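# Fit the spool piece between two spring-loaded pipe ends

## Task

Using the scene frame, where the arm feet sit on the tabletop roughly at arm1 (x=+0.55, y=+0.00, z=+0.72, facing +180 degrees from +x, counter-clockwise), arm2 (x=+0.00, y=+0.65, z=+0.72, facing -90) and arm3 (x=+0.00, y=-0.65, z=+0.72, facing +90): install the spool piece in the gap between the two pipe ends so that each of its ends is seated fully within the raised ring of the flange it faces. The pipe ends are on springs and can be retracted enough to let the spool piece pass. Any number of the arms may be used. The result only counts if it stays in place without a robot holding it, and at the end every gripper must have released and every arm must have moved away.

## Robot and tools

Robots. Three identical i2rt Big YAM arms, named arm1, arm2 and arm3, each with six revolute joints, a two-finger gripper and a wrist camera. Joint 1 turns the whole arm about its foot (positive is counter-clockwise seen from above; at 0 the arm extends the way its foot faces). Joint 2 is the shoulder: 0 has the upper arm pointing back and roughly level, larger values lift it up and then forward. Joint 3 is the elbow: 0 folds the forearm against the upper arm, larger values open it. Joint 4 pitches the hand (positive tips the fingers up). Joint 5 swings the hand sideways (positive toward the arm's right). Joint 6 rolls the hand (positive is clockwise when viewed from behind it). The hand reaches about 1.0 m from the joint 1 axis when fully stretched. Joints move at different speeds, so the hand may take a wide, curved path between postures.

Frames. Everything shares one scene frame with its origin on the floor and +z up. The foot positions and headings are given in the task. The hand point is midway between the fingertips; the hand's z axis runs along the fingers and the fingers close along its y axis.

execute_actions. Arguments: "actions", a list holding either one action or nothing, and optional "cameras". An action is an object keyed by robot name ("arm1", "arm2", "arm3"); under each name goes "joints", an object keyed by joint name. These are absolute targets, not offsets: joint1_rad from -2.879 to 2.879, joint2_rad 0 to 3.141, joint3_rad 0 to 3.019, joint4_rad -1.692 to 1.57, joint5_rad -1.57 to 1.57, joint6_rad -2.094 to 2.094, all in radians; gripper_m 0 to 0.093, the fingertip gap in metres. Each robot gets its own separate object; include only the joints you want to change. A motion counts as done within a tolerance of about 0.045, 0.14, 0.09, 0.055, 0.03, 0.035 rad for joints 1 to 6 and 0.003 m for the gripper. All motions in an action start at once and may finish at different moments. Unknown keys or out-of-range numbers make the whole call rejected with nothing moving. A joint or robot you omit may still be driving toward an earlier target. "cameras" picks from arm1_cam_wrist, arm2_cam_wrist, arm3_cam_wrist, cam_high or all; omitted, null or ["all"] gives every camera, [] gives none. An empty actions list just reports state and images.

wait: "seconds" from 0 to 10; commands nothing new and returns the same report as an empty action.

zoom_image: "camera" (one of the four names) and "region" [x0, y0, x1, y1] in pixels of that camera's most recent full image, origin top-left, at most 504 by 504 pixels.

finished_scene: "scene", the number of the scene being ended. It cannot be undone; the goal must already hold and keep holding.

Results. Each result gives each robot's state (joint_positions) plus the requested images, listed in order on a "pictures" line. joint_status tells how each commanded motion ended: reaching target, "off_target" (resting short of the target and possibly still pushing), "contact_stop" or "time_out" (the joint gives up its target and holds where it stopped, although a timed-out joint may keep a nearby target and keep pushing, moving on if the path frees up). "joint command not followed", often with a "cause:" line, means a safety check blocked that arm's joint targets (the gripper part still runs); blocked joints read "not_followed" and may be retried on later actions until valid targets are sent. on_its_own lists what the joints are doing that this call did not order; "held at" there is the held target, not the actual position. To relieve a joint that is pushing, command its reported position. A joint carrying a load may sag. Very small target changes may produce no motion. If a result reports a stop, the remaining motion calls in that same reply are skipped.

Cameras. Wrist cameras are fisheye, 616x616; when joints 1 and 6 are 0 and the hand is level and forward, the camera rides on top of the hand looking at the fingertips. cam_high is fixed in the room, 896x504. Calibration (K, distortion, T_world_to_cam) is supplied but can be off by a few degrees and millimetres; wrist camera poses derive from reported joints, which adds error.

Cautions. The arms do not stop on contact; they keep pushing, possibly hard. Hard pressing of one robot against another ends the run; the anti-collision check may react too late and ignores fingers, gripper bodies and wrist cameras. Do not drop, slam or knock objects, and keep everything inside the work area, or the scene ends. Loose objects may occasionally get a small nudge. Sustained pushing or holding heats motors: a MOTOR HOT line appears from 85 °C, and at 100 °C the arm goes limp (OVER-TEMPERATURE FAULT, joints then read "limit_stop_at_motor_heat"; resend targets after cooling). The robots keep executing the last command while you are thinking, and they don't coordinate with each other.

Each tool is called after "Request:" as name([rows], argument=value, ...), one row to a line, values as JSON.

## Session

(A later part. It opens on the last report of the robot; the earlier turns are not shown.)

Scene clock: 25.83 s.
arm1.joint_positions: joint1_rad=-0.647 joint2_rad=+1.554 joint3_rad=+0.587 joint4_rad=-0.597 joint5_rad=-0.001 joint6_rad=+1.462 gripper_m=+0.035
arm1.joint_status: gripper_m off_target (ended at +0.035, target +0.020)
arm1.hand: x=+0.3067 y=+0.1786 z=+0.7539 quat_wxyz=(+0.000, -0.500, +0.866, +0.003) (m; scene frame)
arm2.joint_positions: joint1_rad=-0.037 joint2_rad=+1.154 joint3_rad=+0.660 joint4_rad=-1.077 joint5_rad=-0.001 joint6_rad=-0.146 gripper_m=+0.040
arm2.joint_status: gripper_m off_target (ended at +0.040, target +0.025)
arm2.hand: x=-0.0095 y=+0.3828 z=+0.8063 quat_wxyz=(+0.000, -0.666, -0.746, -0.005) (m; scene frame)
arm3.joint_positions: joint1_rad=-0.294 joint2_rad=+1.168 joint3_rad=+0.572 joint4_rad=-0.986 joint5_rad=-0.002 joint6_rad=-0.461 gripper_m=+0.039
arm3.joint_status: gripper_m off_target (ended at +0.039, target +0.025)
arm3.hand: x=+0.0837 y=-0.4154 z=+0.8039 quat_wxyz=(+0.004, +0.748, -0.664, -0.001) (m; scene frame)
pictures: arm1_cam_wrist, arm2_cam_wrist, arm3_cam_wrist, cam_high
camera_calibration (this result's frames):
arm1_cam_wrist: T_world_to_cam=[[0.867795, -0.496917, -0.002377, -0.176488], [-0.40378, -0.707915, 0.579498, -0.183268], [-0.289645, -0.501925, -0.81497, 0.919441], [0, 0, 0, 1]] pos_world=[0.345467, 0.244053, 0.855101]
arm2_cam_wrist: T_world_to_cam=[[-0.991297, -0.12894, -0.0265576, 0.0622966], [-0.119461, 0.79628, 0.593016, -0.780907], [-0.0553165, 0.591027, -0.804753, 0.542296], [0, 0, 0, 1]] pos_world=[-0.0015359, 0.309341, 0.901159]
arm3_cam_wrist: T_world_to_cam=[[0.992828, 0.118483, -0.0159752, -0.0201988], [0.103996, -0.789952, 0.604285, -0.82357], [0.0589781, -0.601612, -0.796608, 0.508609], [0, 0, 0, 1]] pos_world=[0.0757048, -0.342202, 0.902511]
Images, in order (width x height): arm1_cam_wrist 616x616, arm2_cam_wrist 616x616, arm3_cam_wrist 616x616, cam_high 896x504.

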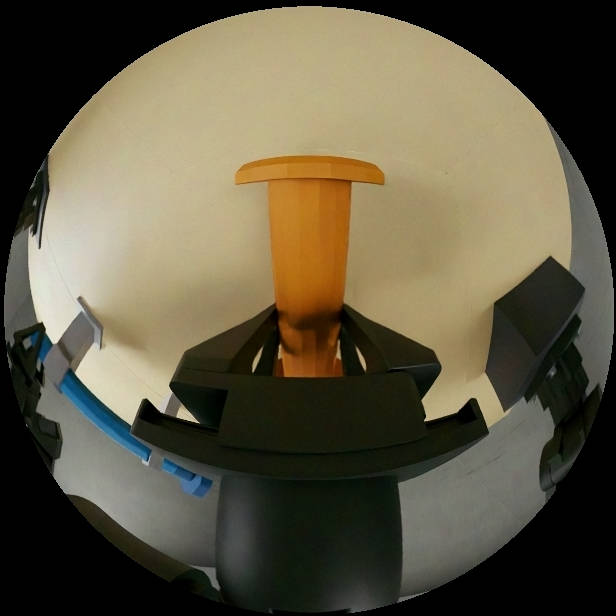

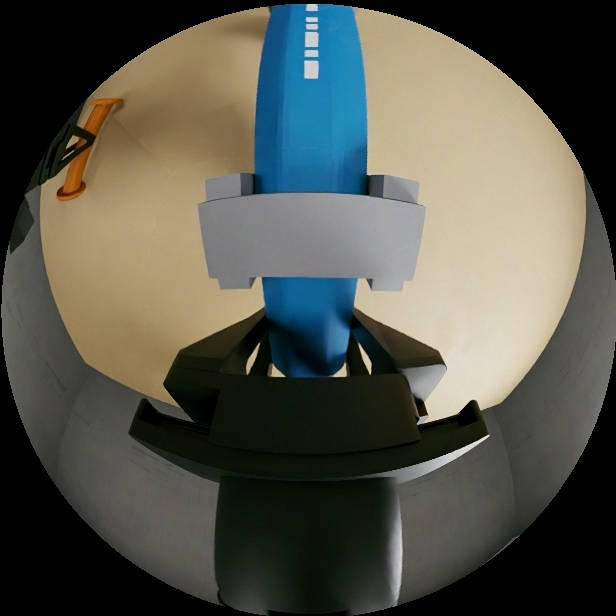

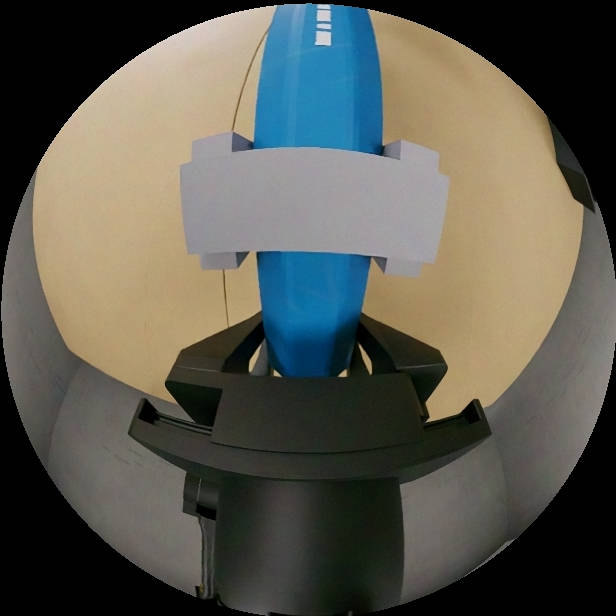

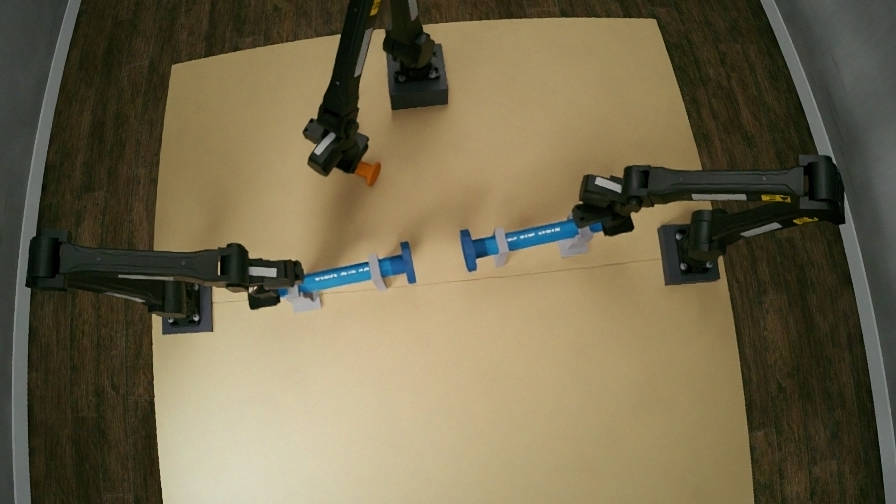

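Request:
execute_actions([
  {"arm1":{"joints":{"joint2_rad":1.184,"joint3_rad":0.83,"joint4_rad":-1.215,"gripper_m":0.02}},"arm2":{"joints":{"joint1_rad":-0.068,"joint2_rad":1.036,"joint3_rad":0.588,"joint4_rad":-1.125,"joint6_rad":-0.175,"gripper_m":0.025}}},
])

Scene clock: 28.03 s.
arm1.joint_positions: joint1_rad=-0.647 joint2_rad=+1.184 joint3_rad=+0.821 joint4_rad=-1.208 joint5_rad=-0.001 joint6_rad=+1.462 gripper_m=+0.035
arm1.joint_status: gripper_m off_target (ended at +0.035, target +0.020); the others done
arm1.hand: x=+0.3088 y=+0.1765 z=+0.9292 quat_wxyz=(+0.001, -0.500, +0.866, +0.000) (m; scene frame)
arm2.joint_positions: joint1_rad=-0.051 joint2_rad=+1.074 joint3_rad=+0.609 joint4_rad=-1.070 joint5_rad=-0.003 joint6_rad=-0.162 gripper_m=+0.040
arm2.joint_status: joint4_rad off_target (ended at -1.070, target -1.125); gripper_m off_target (ended at +0.040, target +0.025); the others done
arm2.hand: x=-0.0121 y=+0.3985 z=+0.8077 quat_wxyz=(-0.012, -0.665, -0.747, +0.008) (m; scene frame)
arm3.joint_positions: joint1_rad=-0.294 joint2_rad=+1.168 joint3_rad=+0.572 joint4_rad=-0.986 joint5_rad=-0.002 joint6_rad=-0.461 gripper_m=+0.039
arm3.joint_status: not commanded
arm3.hand: x=+0.0837 y=-0.4154 z=+0.8039 quat_wxyz=(+0.004, +0.748, -0.664, -0.001) (m; scene frame)
pictures: arm1_cam_wrist, arm2_cam_wrist, arm3_cam_wrist, cam_high
camera_calibration (this result's frames):
arm1_cam_wrist: T_world_to_cam=[[0.867401, -0.49759, 0.00444551, -0.184981], [-0.407542, -0.705247, 0.580117, -0.285372], [-0.285525, -0.505006, -0.814521, 1.06076], [0, 0, 0, 1]] pos_world=[0.347023, 0.242385, 1.03038]
arm2_cam_wrist: T_world_to_cam=[[-0.990968, -0.13228, -0.0220059, 0.0594383], [-0.121574, 0.816992, 0.563687, -0.779237], [-0.056586, 0.561271, -0.825695, 0.562759], [0, 0, 0, 1]] pos_world=[-0.00398955, 0.328633, 0.905221]
arm3_cam_wrist: T_world_to_cam=[[0.992828, 0.118483, -0.0159752, -0.0201988], [0.103996, -0.789952, 0.604285, -0.82357], [0.0589781, -0.601612, -0.796608, 0.508609], [0, 0, 0, 1]] pos_world=[0.0757048, -0.342202, 0.902511]
Images, in order (width x height): arm1_cam_wrist 616x616, arm2_cam_wrist 616x616, arm3_cam_wrist 616x616, cam_high 896x504.

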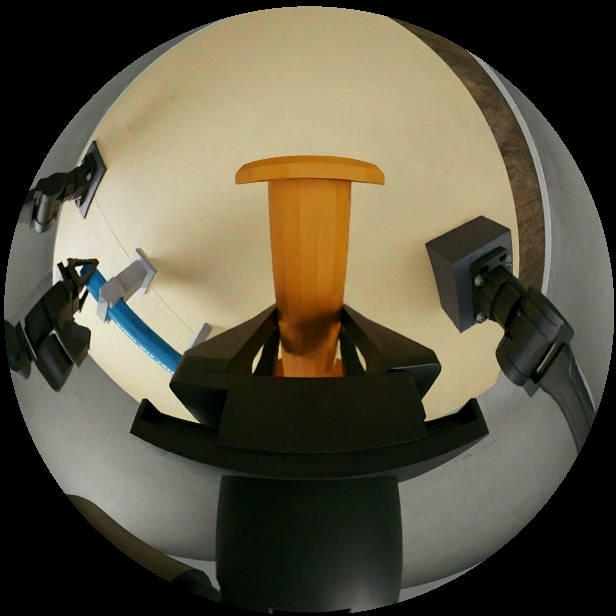

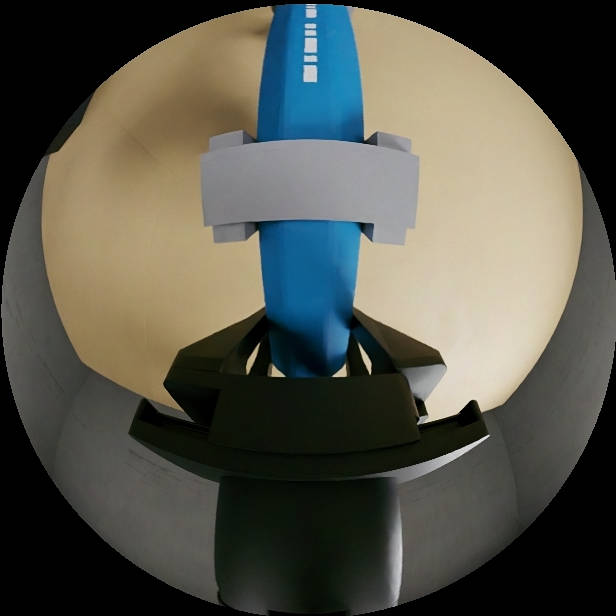

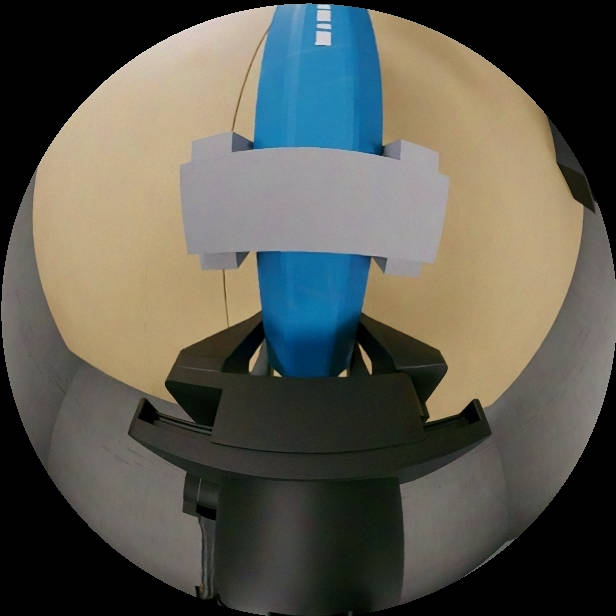

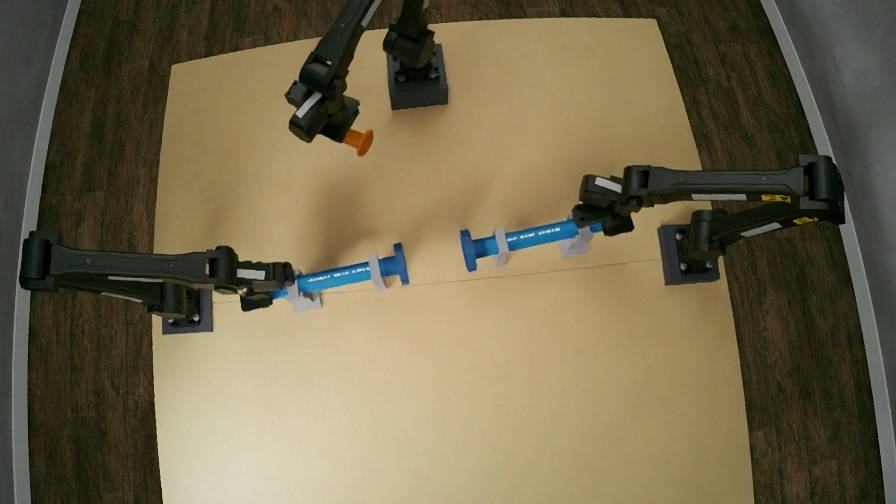

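Request:
execute_actions([
  {"arm1":{"joints":{"joint1_rad":0.042,"joint2_rad":1.70,"joint3_rad":1.462,"joint4_rad":-1.33,"joint6_rad":1.515,"gripper_m":0.02}},"arm2":{"joints":{"joint1_rad":-0.065,"joint2_rad":1.055,"joint3_rad":0.534,"joint4_rad":-1.194,"joint6_rad":-0.175,"gripper_m":0.025}},"arm3":{"joints":{"joint1_rad":-0.37,"joint2_rad":1.07,"joint3_rad":0.46,"joint4_rad":-1.085,"joint5_rad":0.03,"joint6_rad":-0.525,"gripper_m":0.025}}},
])

Scene clock: 32.37 s.
arm1.joint_positions: joint1_rad=+0.051 joint2_rad=+1.710 joint3_rad=+1.412 joint4_rad=-1.322 joint5_rad=-0.003 joint6_rad=+1.505 gripper_m=+0.035
arm1.joint_status: gripper_m off_target (ended at +0.035, target +0.020); the others done
arm1.hand: x=+0.0563 y=-0.0330 z=+0.9415 quat_wxyz=(+0.018, -0.752, +0.659, -0.019) (m; scene frame)
arm2.joint_positions: joint1_rad=-0.051 joint2_rad=+1.068 joint3_rad=+0.600 joint4_rad=-1.081 joint5_rad=-0.003 joint6_rad=-0.160 gripper_m=+0.040
arm2.joint_status: joint4_rad time_out (moved -0.012 of -0.124); gripper_m off_target (ended at +0.040, target +0.025); the others done
arm2.on_its_own: joint4_rad reads -1.081 and still pushes toward -1.194 since a time_out
arm2.hand: x=-0.0118 y=+0.4047 z=+0.8060 quat_wxyz=(-0.008, -0.666, -0.746, +0.003) (m; scene frame)
arm3.joint_positions: joint1_rad=-0.334 joint2_rad=+1.082 joint3_rad=+0.512 joint4_rad=-0.994 joint5_rad=-0.002 joint6_rad=-0.497 gripper_m=+0.039
arm3.joint_status: joint4_rad time_out (moved -0.008 of -0.099); joint5_rad time_out (moved -0.001 of +0.032); gripper_m off_target (ended at +0.039, target +0.025); the others done
arm3.on_its_own: joint4_rad reads -0.994 and still pushes toward -1.085 since a time_out; joint5_rad reads -0.002 and still pushes toward +0.030 since a time_out
arm3.hand: x=+0.0847 y=-0.4393 z=+0.8032 quat_wxyz=(-0.005, +0.747, -0.665, -0.004) (m; scene frame)
pictures: arm1_cam_wrist, arm2_cam_wrist, arm3_cam_wrist, cam_high
camera_calibration (this result's frames):
arm1_cam_wrist: T_world_to_cam=[[0.989443, 0.134361, 0.0543115, -0.103205], [0.0776172, -0.807782, 0.584349, -0.57787], [0.122386, -0.573965, -0.809683, 0.863059], [0, 0, 0, 1]] pos_world=[0.041342, 0.04244, 1.04209]
arm2_cam_wrist: T_world_to_cam=[[-0.991142, -0.130521, -0.024545, 0.0618432], [-0.120794, 0.809133, 0.575077, -0.789263], [-0.0551995, 0.572947, -0.817731, 0.546781], [0, 0, 0, 1]] pos_world=[-0.00386101, 0.333414, 0.902525]
arm3_cam_wrist: T_world_to_cam=[[0.99335, 0.114863, -0.0079339, -0.0264558], [0.0973084, -0.800707, 0.591099, -0.835733], [0.0615426, -0.587941, -0.80656, 0.50742], [0, 0, 0, 1]] pos_world=[0.0763757, -0.367806, 0.903056]
Images, in order (width x height): arm1_cam_wrist 616x616, arm2_cam_wrist 616x616, arm3_cam_wrist 616x616, cam_high 896x504.

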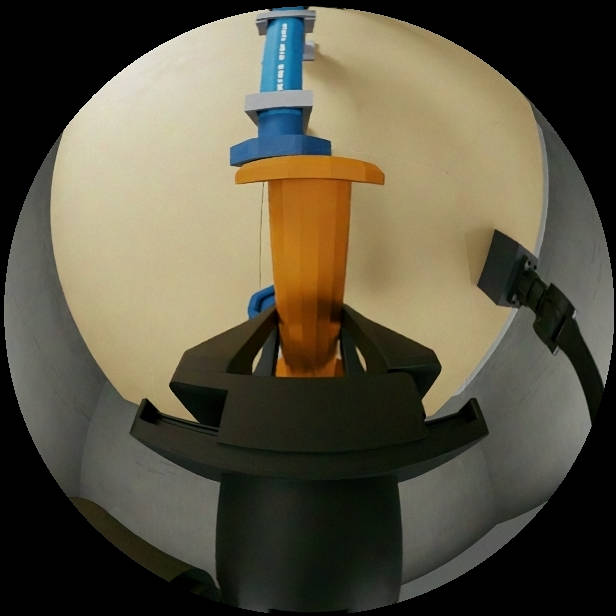

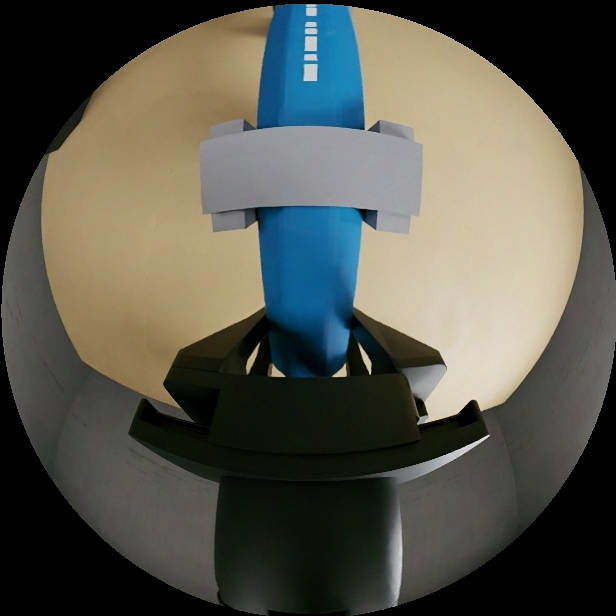

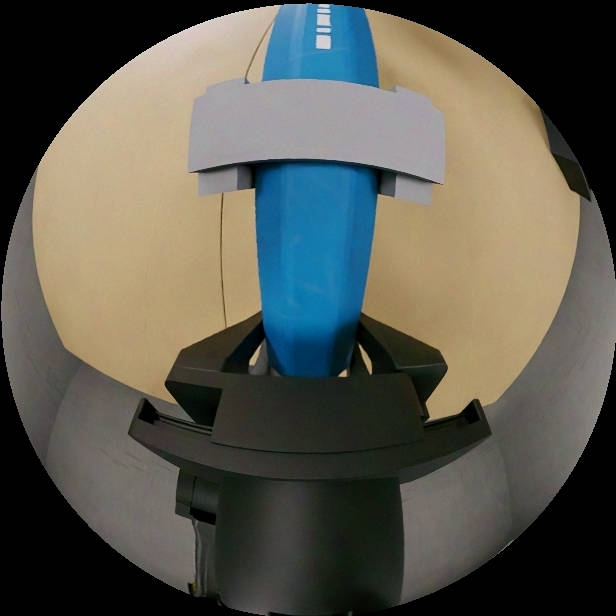

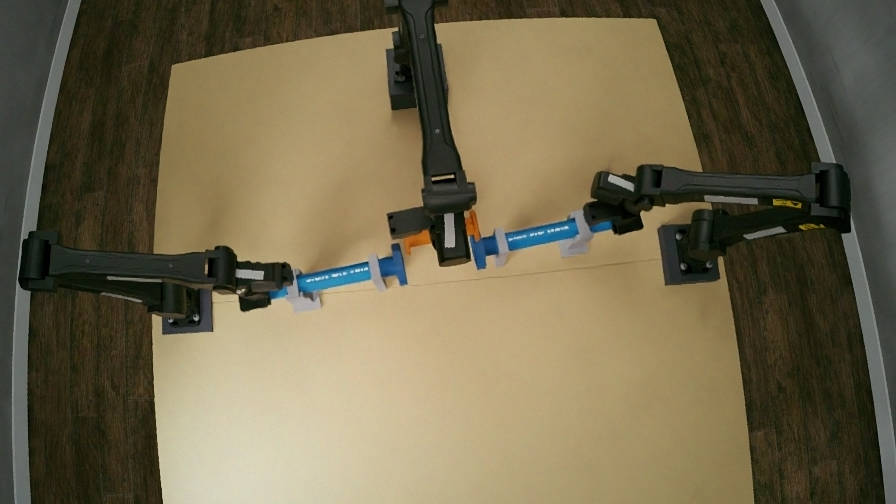

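Request:
execute_actions([
  {"arm1":{"joints":{"joint1_rad":0.022,"joint2_rad":1.758,"joint3_rad":1.378,"joint4_rad":-1.172,"joint6_rad":1.505}},"arm2":{"joints":{"joint2_rad":1.025,"joint3_rad":0.505}},"arm3":{"joints":{"joint1_rad":-0.388,"joint2_rad":1.04,"joint3_rad":0.428,"joint6_rad":-0.54}}},
])

Scene clock: 37.23 s.
arm1.joint_positions: joint1_rad=+0.029 joint2_rad=+1.765 joint3_rad=+1.370 joint4_rad=-1.180 joint5_rad=-0.002 joint6_rad=+1.505 gripper_m=+0.035
arm1.joint_status: all done
arm1.hand: x=+0.0373 y=-0.0230 z=+0.8993 quat_wxyz=(+0.002, -0.745, +0.667, -0.002) (m; scene frame)
arm2.joint_positions: joint1_rad=-0.051 joint2_rad=+1.050 joint3_rad=+0.589 joint4_rad=-1.077 joint5_rad=-0.006 joint6_rad=-0.157 gripper_m=+0.040
arm2.joint_status: all done
arm2.on_its_own: joint4_rad reads -1.077 and still pushes toward -1.194 since a time_out
arm2.hand: x=-0.0112 y=+0.4075 z=+0.8061 quat_wxyz=(-0.012, -0.667, -0.745, +0.006) (m; scene frame)
arm3.joint_positions: joint1_rad=-0.341 joint2_rad=+1.063 joint3_rad=+0.497 joint4_rad=-0.974 joint5_rad=-0.011 joint6_rad=-0.506 gripper_m=+0.039
arm3.joint_status: joint1_rad time_out (moved -0.007 of -0.054); the others done
arm3.on_its_own: joint1_rad reads -0.341 and still pushes toward -0.388 since a time_out; joint4_rad reads -0.974 and still pushes toward -1.085 since a time_out; joint5_rad reads -0.011 and still pushes toward +0.030 since a time_out
arm3.hand: x=+0.0848 y=-0.4395 z=+0.8025 quat_wxyz=(-0.015, +0.747, -0.664, -0.012) (m; scene frame)
pictures: arm1_cam_wrist, arm2_cam_wrist, arm3_cam_wrist, cam_high
camera_calibration (this result's frames):
arm1_cam_wrist: T_world_to_cam=[[0.99356, 0.112947, 0.00904542, -0.043415], [0.0865901, -0.808339, 0.582314, -0.542107], [0.0730826, -0.577781, -0.812913, 0.841595], [0, 0, 0, 1]] pos_world=[0.0285705, 0.0529548, 1.00021]
arm2_cam_wrist: T_world_to_cam=[[-0.991481, -0.127755, -0.0253652, 0.0623172], [-0.11958, 0.815643, 0.566063, -0.786823], [-0.0516286, 0.564274, -0.823972, 0.553877], [0, 0, 0, 1]] pos_world=[-0.00370579, 0.33719, 0.90335]
arm3_cam_wrist: T_world_to_cam=[[0.993117, 0.117059, -0.00388704, -0.0287926], [0.0983389, -0.815351, 0.570554, -0.825471], [0.0636192, -0.567009, -0.821251, 0.527555], [0, 0, 0, 1]] pos_world=[0.0762077, -0.370549, 0.904119]
Images, in order (width x height): arm1_cam_wrist 616x616, arm2_cam_wrist 616x616, arm3_cam_wrist 616x616, cam_high 896x504.

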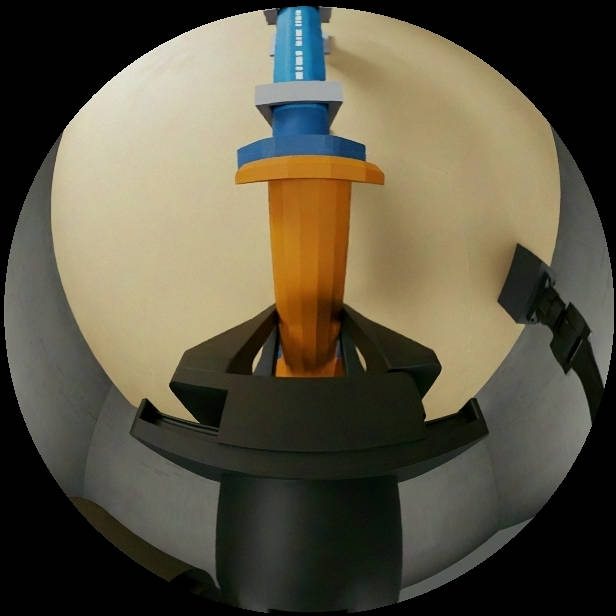

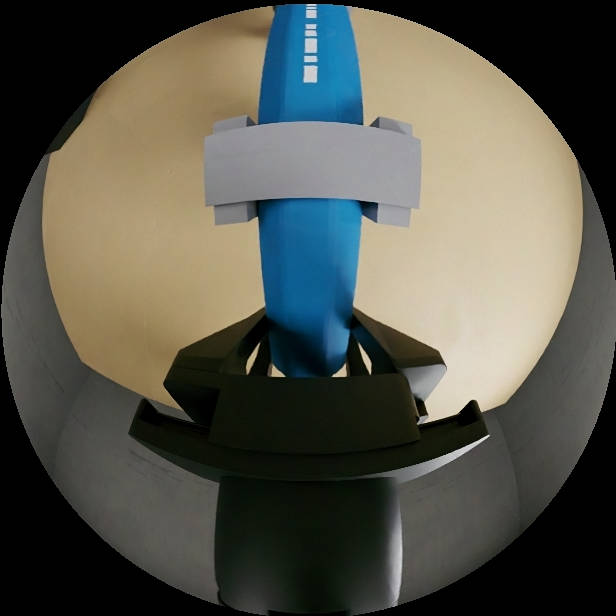

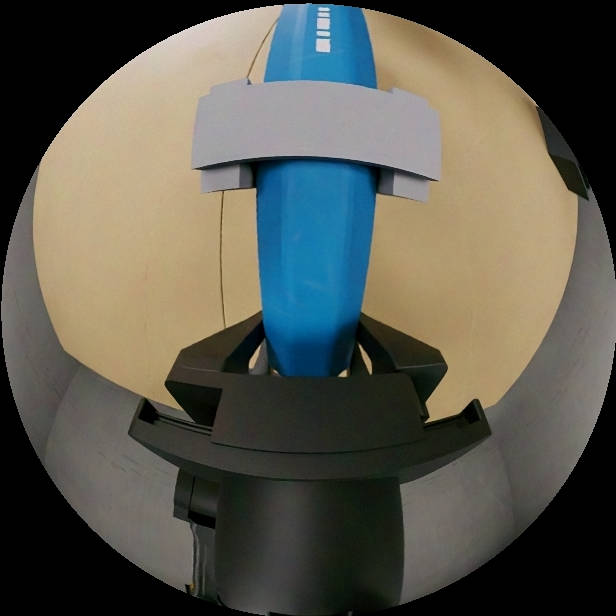

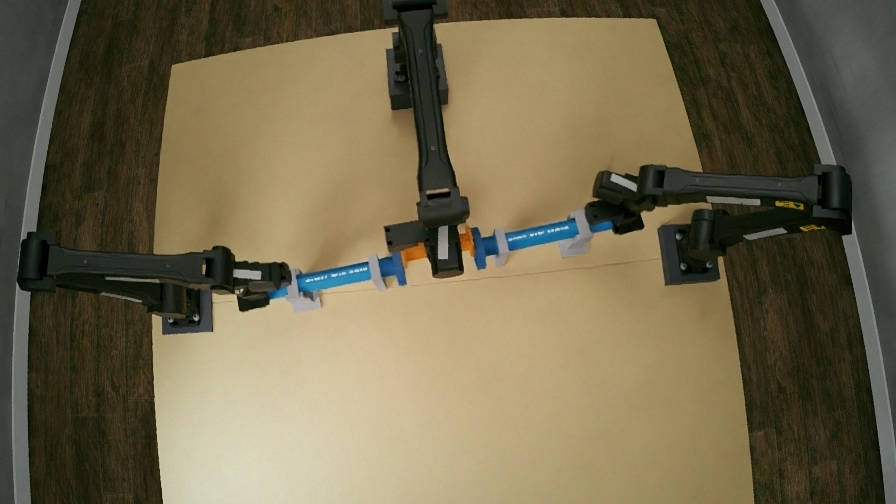

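Request:
zoom_image(camera="cam_high", region=[360, 200, 520, 310])

Request:
zoom_image(camera="arm1_cam_wrist", region=[210, 60, 400, 220])

Region (360, 200, 520, 310) of cam_high's 896x504 image, scaled by 3.150, with more detail than that image has; it fills the top 346 rows of this view, and the rest is white.

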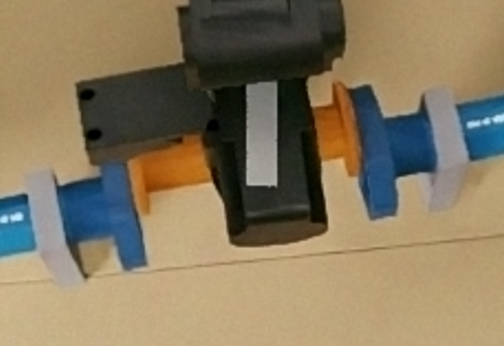

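Region (210, 60, 400, 220) of arm1_cam_wrist's 616x616 image, scaled by 2.653, with more detail than that image has; it fills the top 424 rows of this view, and the rest is white.

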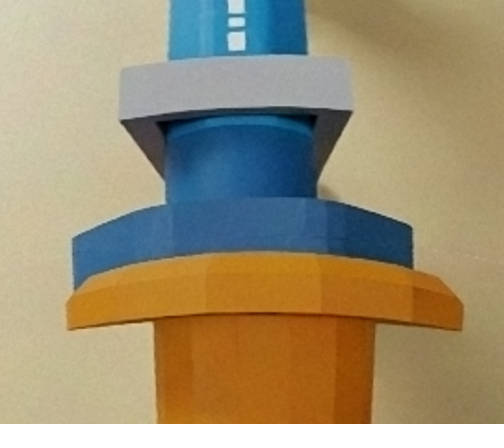

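Request:
execute_actions([
  {"arm1":{"joints":{"joint2_rad":1.81,"joint3_rad":1.344,"joint4_rad":-1.082}},"arm3":{"joints":{"joint1_rad":-0.37,"joint2_rad":1.055,"joint3_rad":0.445}}},
], cameras=["arm1_cam_wrist","cam_high"])

Request:
zoom_image(camera="cam_high", region=[360, 200, 520, 310])

Scene clock: 40.10 s.
arm1.joint_positions: joint1_rad=+0.029 joint2_rad=+1.814 joint3_rad=+1.337 joint4_rad=-1.090 joint5_rad=-0.002 joint6_rad=+1.505 gripper_m=+0.035
arm1.joint_status: all done
arm1.hand: x=+0.0311 y=-0.0232 z=+0.8636 quat_wxyz=(-0.001, -0.745, +0.667, +0.001) (m; scene frame)
arm2.joint_positions: joint1_rad=-0.051 joint2_rad=+1.050 joint3_rad=+0.589 joint4_rad=-1.077 joint5_rad=-0.006 joint6_rad=-0.157 gripper_m=+0.040
arm2.joint_status: not commanded
arm2.on_its_own: joint4_rad reads -1.077 and still pushes toward -1.194 since a time_out
arm2.hand: x=-0.0112 y=+0.4075 z=+0.8061 quat_wxyz=(-0.012, -0.667, -0.745, +0.006) (m; scene frame)
arm3.joint_positions: joint1_rad=-0.341 joint2_rad=+1.063 joint3_rad=+0.497 joint4_rad=-0.974 joint5_rad=-0.011 joint6_rad=-0.506 gripper_m=+0.039
arm3.joint_status: all done
arm3.on_its_own: joint4_rad reads -0.974 and still pushes toward -1.085 since a time_out; joint5_rad reads -0.011 and still pushes toward +0.030 since a time_out
arm3.hand: x=+0.0848 y=-0.4395 z=+0.8025 quat_wxyz=(-0.015, +0.747, -0.664, -0.012) (m; scene frame)
pictures: arm1_cam_wrist, cam_high
camera_calibration (this result's frames):
arm1_cam_wrist: T_world_to_cam=[[0.993599, 0.112961, 0.00105342, -0.0300723], [0.0912587, -0.80813, 0.581891, -0.520733], [0.0665826, -0.57807, -0.813266, 0.813389], [0, 0, 0, 1]] pos_world=[0.0232437, 0.0527726, 0.964543]
Images, in order (width x height): arm1_cam_wrist 616x616, cam_high 896x504.

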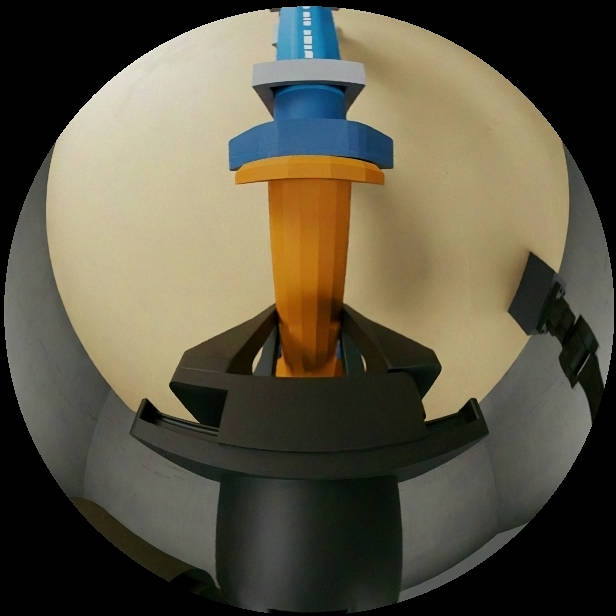

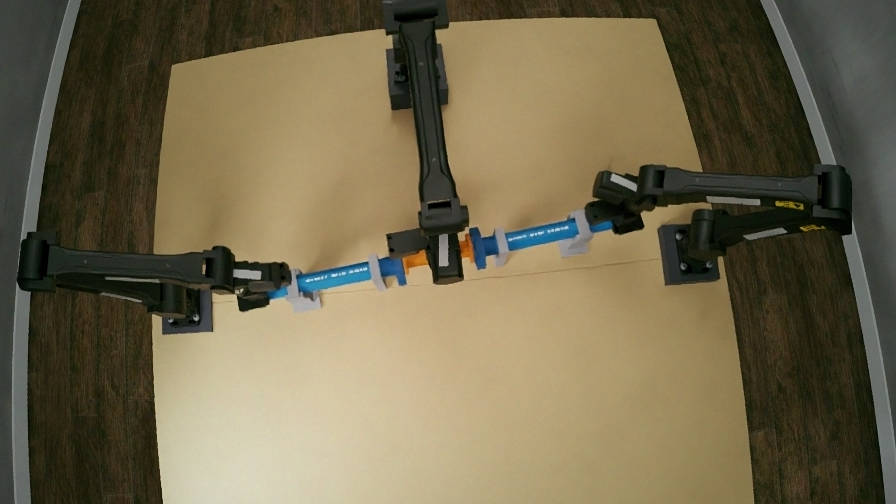

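Region (360, 200, 520, 310) of cam_high's 896x504 image, scaled by 3.150, with more detail than that image has; it fills the top 346 rows of this view, and the rest is white.

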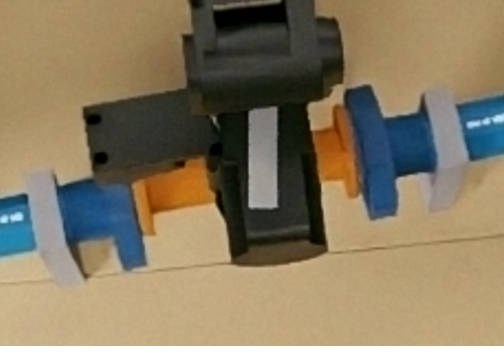

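Request:
execute_actions([
  {"arm1":{"joints":{"joint2_rad":1.873,"joint3_rad":1.30,"joint4_rad":-0.978}}},
], cameras=["arm1_cam_wrist","cam_high","arm2_cam_wrist"])

Request:
zoom_image(camera="cam_high", region=[360, 200, 520, 310])

Request:
zoom_image(camera="arm1_cam_wrist", region=[190, 40, 430, 240])

Scene clock: 41.53 s.
arm1.joint_positions: joint1_rad=+0.029 joint2_rad=+1.882 joint3_rad=+1.291 joint4_rad=-0.985 joint5_rad=-0.002 joint6_rad=+1.505 gripper_m=+0.035
arm1.joint_status: all done
arm1.hand: x=+0.0319 y=-0.0231 z=+0.8148 quat_wxyz=(+0.002, -0.745, +0.667, -0.003) (m; scene frame)
arm2.joint_positions: joint1_rad=-0.051 joint2_rad=+1.050 joint3_rad=+0.589 joint4_rad=-1.077 joint5_rad=-0.006 joint6_rad=-0.157 gripper_m=+0.040
arm2.joint_status: not commanded
arm2.on_its_own: joint4_rad reads -1.077 and still pushes toward -1.194 since a time_out
arm2.hand: x=-0.0112 y=+0.4075 z=+0.8061 quat_wxyz=(-0.012, -0.667, -0.745, +0.006) (m; scene frame)
arm3.joint_positions: joint1_rad=-0.341 joint2_rad=+1.063 joint3_rad=+0.497 joint4_rad=-0.974 joint5_rad=-0.011 joint6_rad=-0.506 gripper_m=+0.039
arm3.joint_status: not commanded
arm3.on_its_own: joint4_rad reads -0.974 and still pushes toward -1.085 since a time_out; joint5_rad reads -0.011 and still pushes toward +0.030 since a time_out
arm3.hand: x=+0.0848 y=-0.4395 z=+0.8025 quat_wxyz=(-0.015, +0.747, -0.664, -0.012) (m; scene frame)
pictures: arm1_cam_wrist, arm2_cam_wrist, cam_high
camera_calibration (this result's frames):
arm1_cam_wrist: T_world_to_cam=[[0.993553, 0.112946, 0.00980655, -0.0379462], [0.0861453, -0.808359, 0.582353, -0.49259], [0.0737015, -0.577753, -0.812877, 0.77325], [0, 0, 0, 1]] pos_world=[0.0231462, 0.0528439, 0.91579]
arm2_cam_wrist: T_world_to_cam=[[-0.991481, -0.127755, -0.0253652, 0.0623172], [-0.11958, 0.815643, 0.566063, -0.786823], [-0.0516286, 0.564274, -0.823972, 0.553877], [0, 0, 0, 1]] pos_world=[-0.00370579, 0.33719, 0.90335]
Images, in order (width x height): arm1_cam_wrist 616x616, arm2_cam_wrist 616x616, cam_high 896x504.

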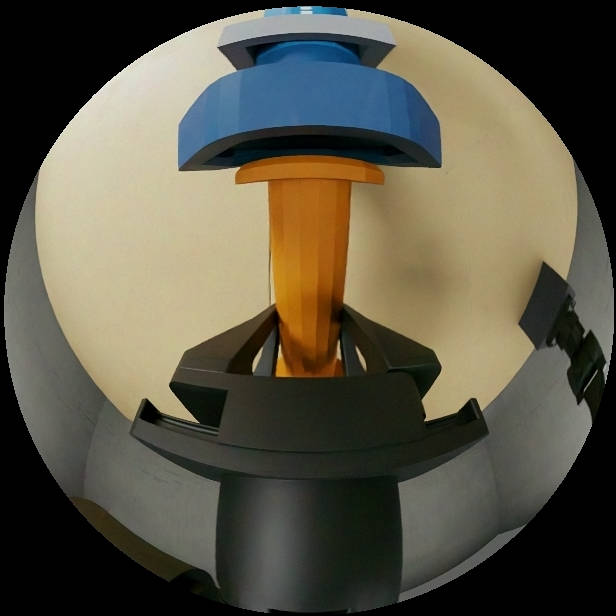

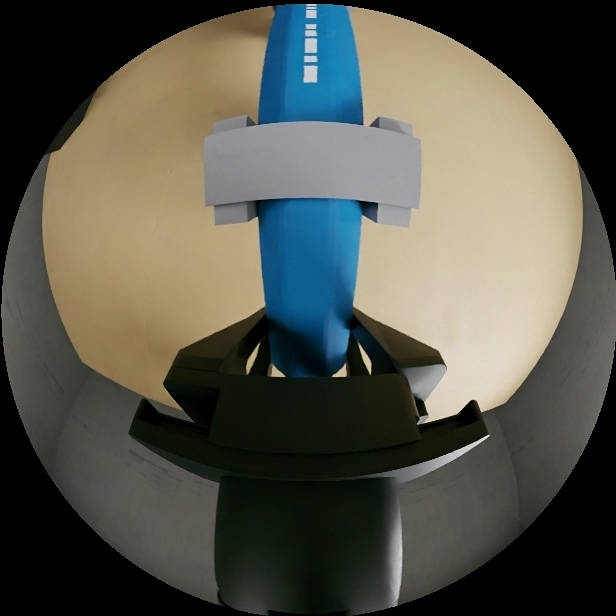

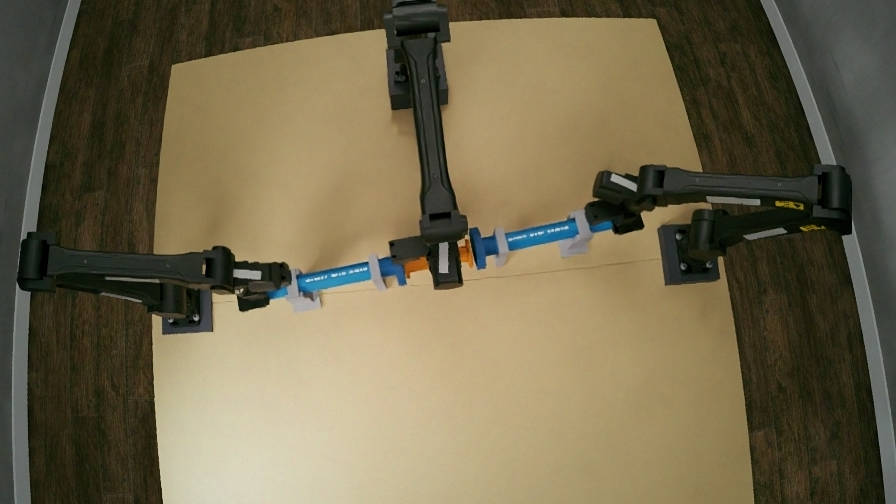

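Region (360, 200, 520, 310) of cam_high's 896x504 image, scaled by 3.150, with more detail than that image has; it fills the top 346 rows of this view, and the rest is white.

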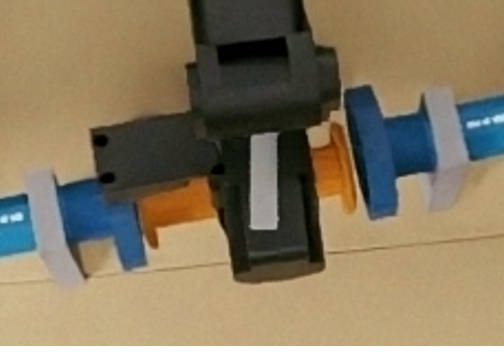

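Region (190, 40, 430, 240) of arm1_cam_wrist's 616x616 image, scaled by 2.100, with more detail than that image has.

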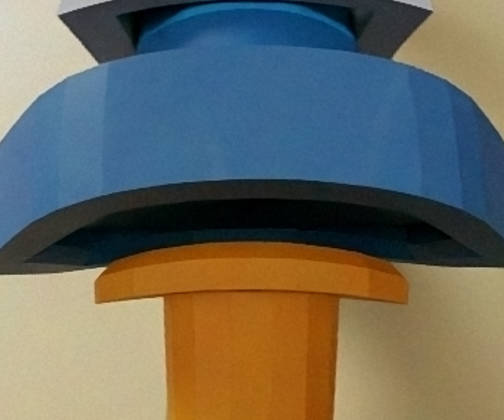

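Request:
execute_actions([
  {"arm2":{"joints":{"joint1_rad":-0.042,"joint2_rad":1.114,"joint3_rad":0.635,"joint4_rad":-1.09,"joint6_rad":-0.15}},"arm3":{"joints":{"joint1_rad":-0.314,"joint2_rad":1.126,"joint3_rad":0.549,"joint4_rad":-0.994,"joint5_rad":0,"joint6_rad":-0.481}}},
])

Request:
zoom_image(camera="cam_high", region=[360, 200, 520, 310])

Request:
zoom_image(camera="arm1_cam_wrist", region=[190, 40, 430, 240])

Scene clock: 44.17 s.
arm1.joint_positions: joint1_rad=+0.029 joint2_rad=+1.882 joint3_rad=+1.291 joint4_rad=-0.985 joint5_rad=-0.002 joint6_rad=+1.495 gripper_m=+0.035
arm1.joint_status: not commanded
arm1.hand: x=+0.0318 y=-0.0229 z=+0.8148 quat_wxyz=(+0.002, -0.748, +0.663, -0.002) (m; scene frame)
arm2.joint_positions: joint1_rad=-0.051 joint2_rad=+1.079 joint3_rad=+0.606 joint4_rad=-1.079 joint5_rad=-0.006 joint6_rad=-0.154 gripper_m=+0.040
arm2.joint_status: all done
arm2.hand: x=-0.0115 y=+0.4024 z=+0.8056 quat_wxyz=(-0.008, -0.668, -0.744, +0.001) (m; scene frame)
arm3.joint_positions: joint1_rad=-0.322 joint2_rad=+1.109 joint3_rad=+0.528 joint4_rad=-0.984 joint5_rad=-0.009 joint6_rad=-0.482 gripper_m=+0.039
arm3.joint_status: all done
arm3.hand: x=+0.0837 y=-0.4312 z=+0.8026 quat_wxyz=(-0.003, +0.746, -0.666, -0.007) (m; scene frame)
pictures: arm1_cam_wrist, arm2_cam_wrist, arm3_cam_wrist, cam_high
camera_calibration (this result's frames):
arm1_cam_wrist: T_world_to_cam=[[0.992387, 0.122793, 0.00947386, -0.0373275], [0.0944069, -0.80786, 0.581764, -0.49225], [0.0790901, -0.57644, -0.813303, 0.773535], [0, 0, 0, 1]] pos_world=[0.0223361, 0.0528112, 0.915845]
arm2_cam_wrist: T_world_to_cam=[[-0.991932, -0.123686, -0.0277999, 0.0617455], [-0.116954, 0.80822, 0.57715, -0.788369], [-0.0489171, 0.575745, -0.816165, 0.545461], [0, 0, 0, 1]] pos_world=[-0.00427315, 0.330766, 0.90191]
arm3_cam_wrist: T_world_to_cam=[[0.99364, 0.111548, -0.0153696, -0.0218959], [0.099103, -0.801531, 0.589684, -0.828143], [0.0534591, -0.587457, -0.807488, 0.513356], [0, 0, 0, 1]] pos_world=[0.0763845, -0.359765, 0.902534]
Images, in order (width x height): arm1_cam_wrist 616x616, arm2_cam_wrist 616x616, arm3_cam_wrist 616x616, cam_high 896x504.

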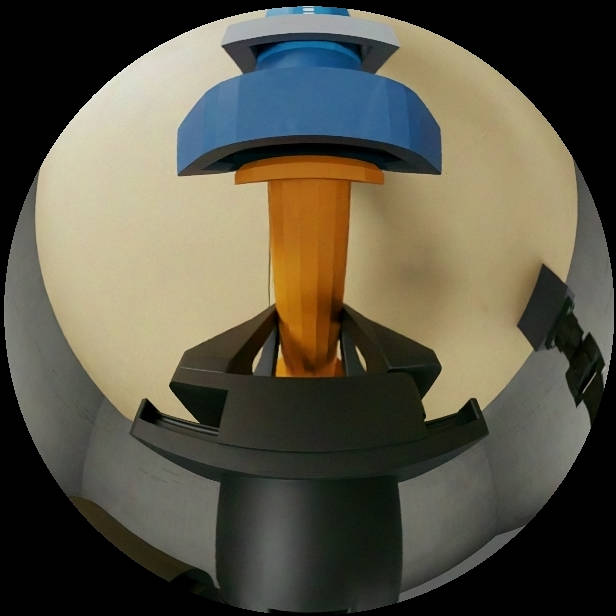

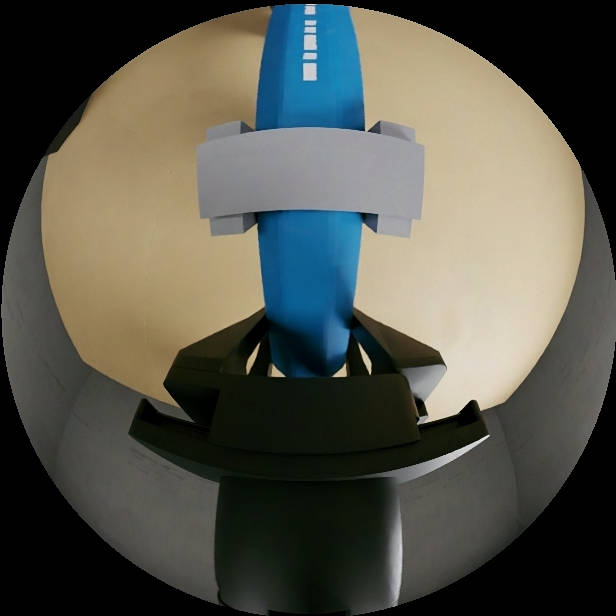

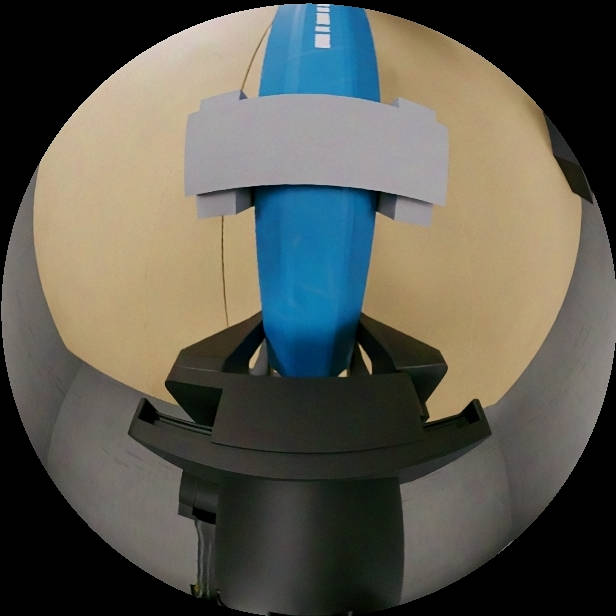

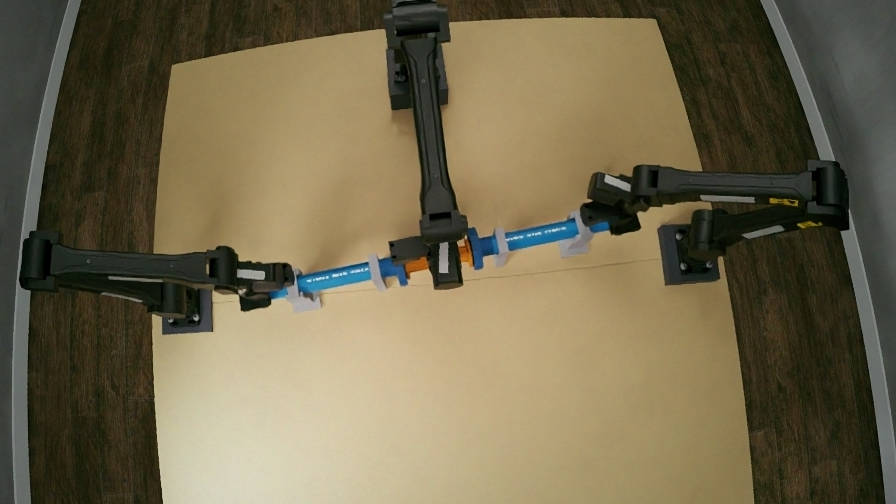

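Region (360, 200, 520, 310) of cam_high's 896x504 image, scaled by 3.150, with more detail than that image has; it fills the top 346 rows of this view, and the rest is white.

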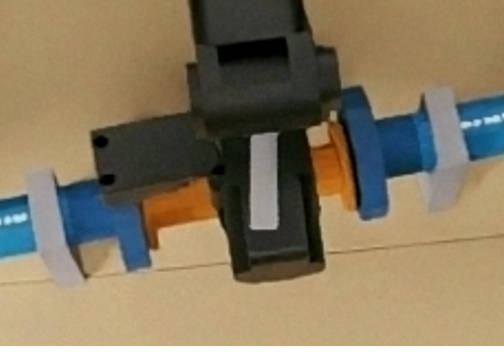

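Region (190, 40, 430, 240) of arm1_cam_wrist's 616x616 image, scaled by 2.100, with more detail than that image has.

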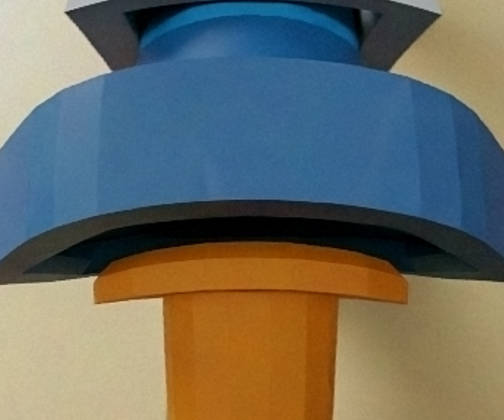

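Request:
zoom_image(camera="cam_high", region=[440, 215, 510, 285])

Request:
zoom_image(camera="cam_high", region=[370, 225, 440, 295])

Region (440, 215, 510, 285) of cam_high's 896x504 image, scaled by 7.200, with more detail than that image has.

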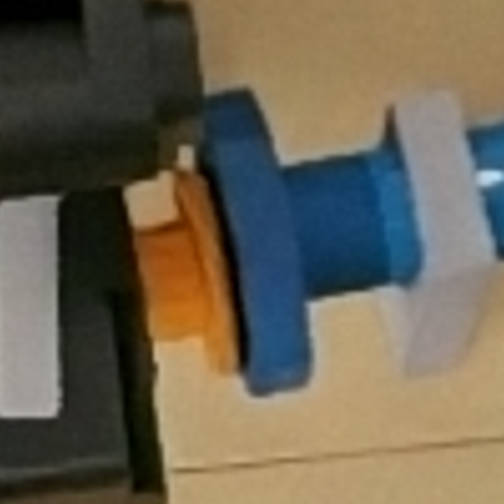

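Region (370, 225, 440, 295) of cam_high's 896x504 image, scaled by 7.200, with more detail than that image has.

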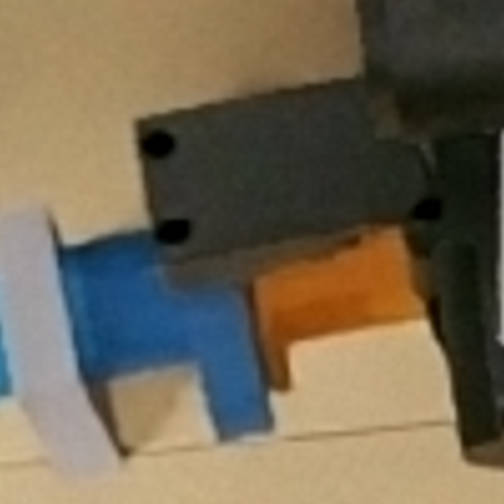

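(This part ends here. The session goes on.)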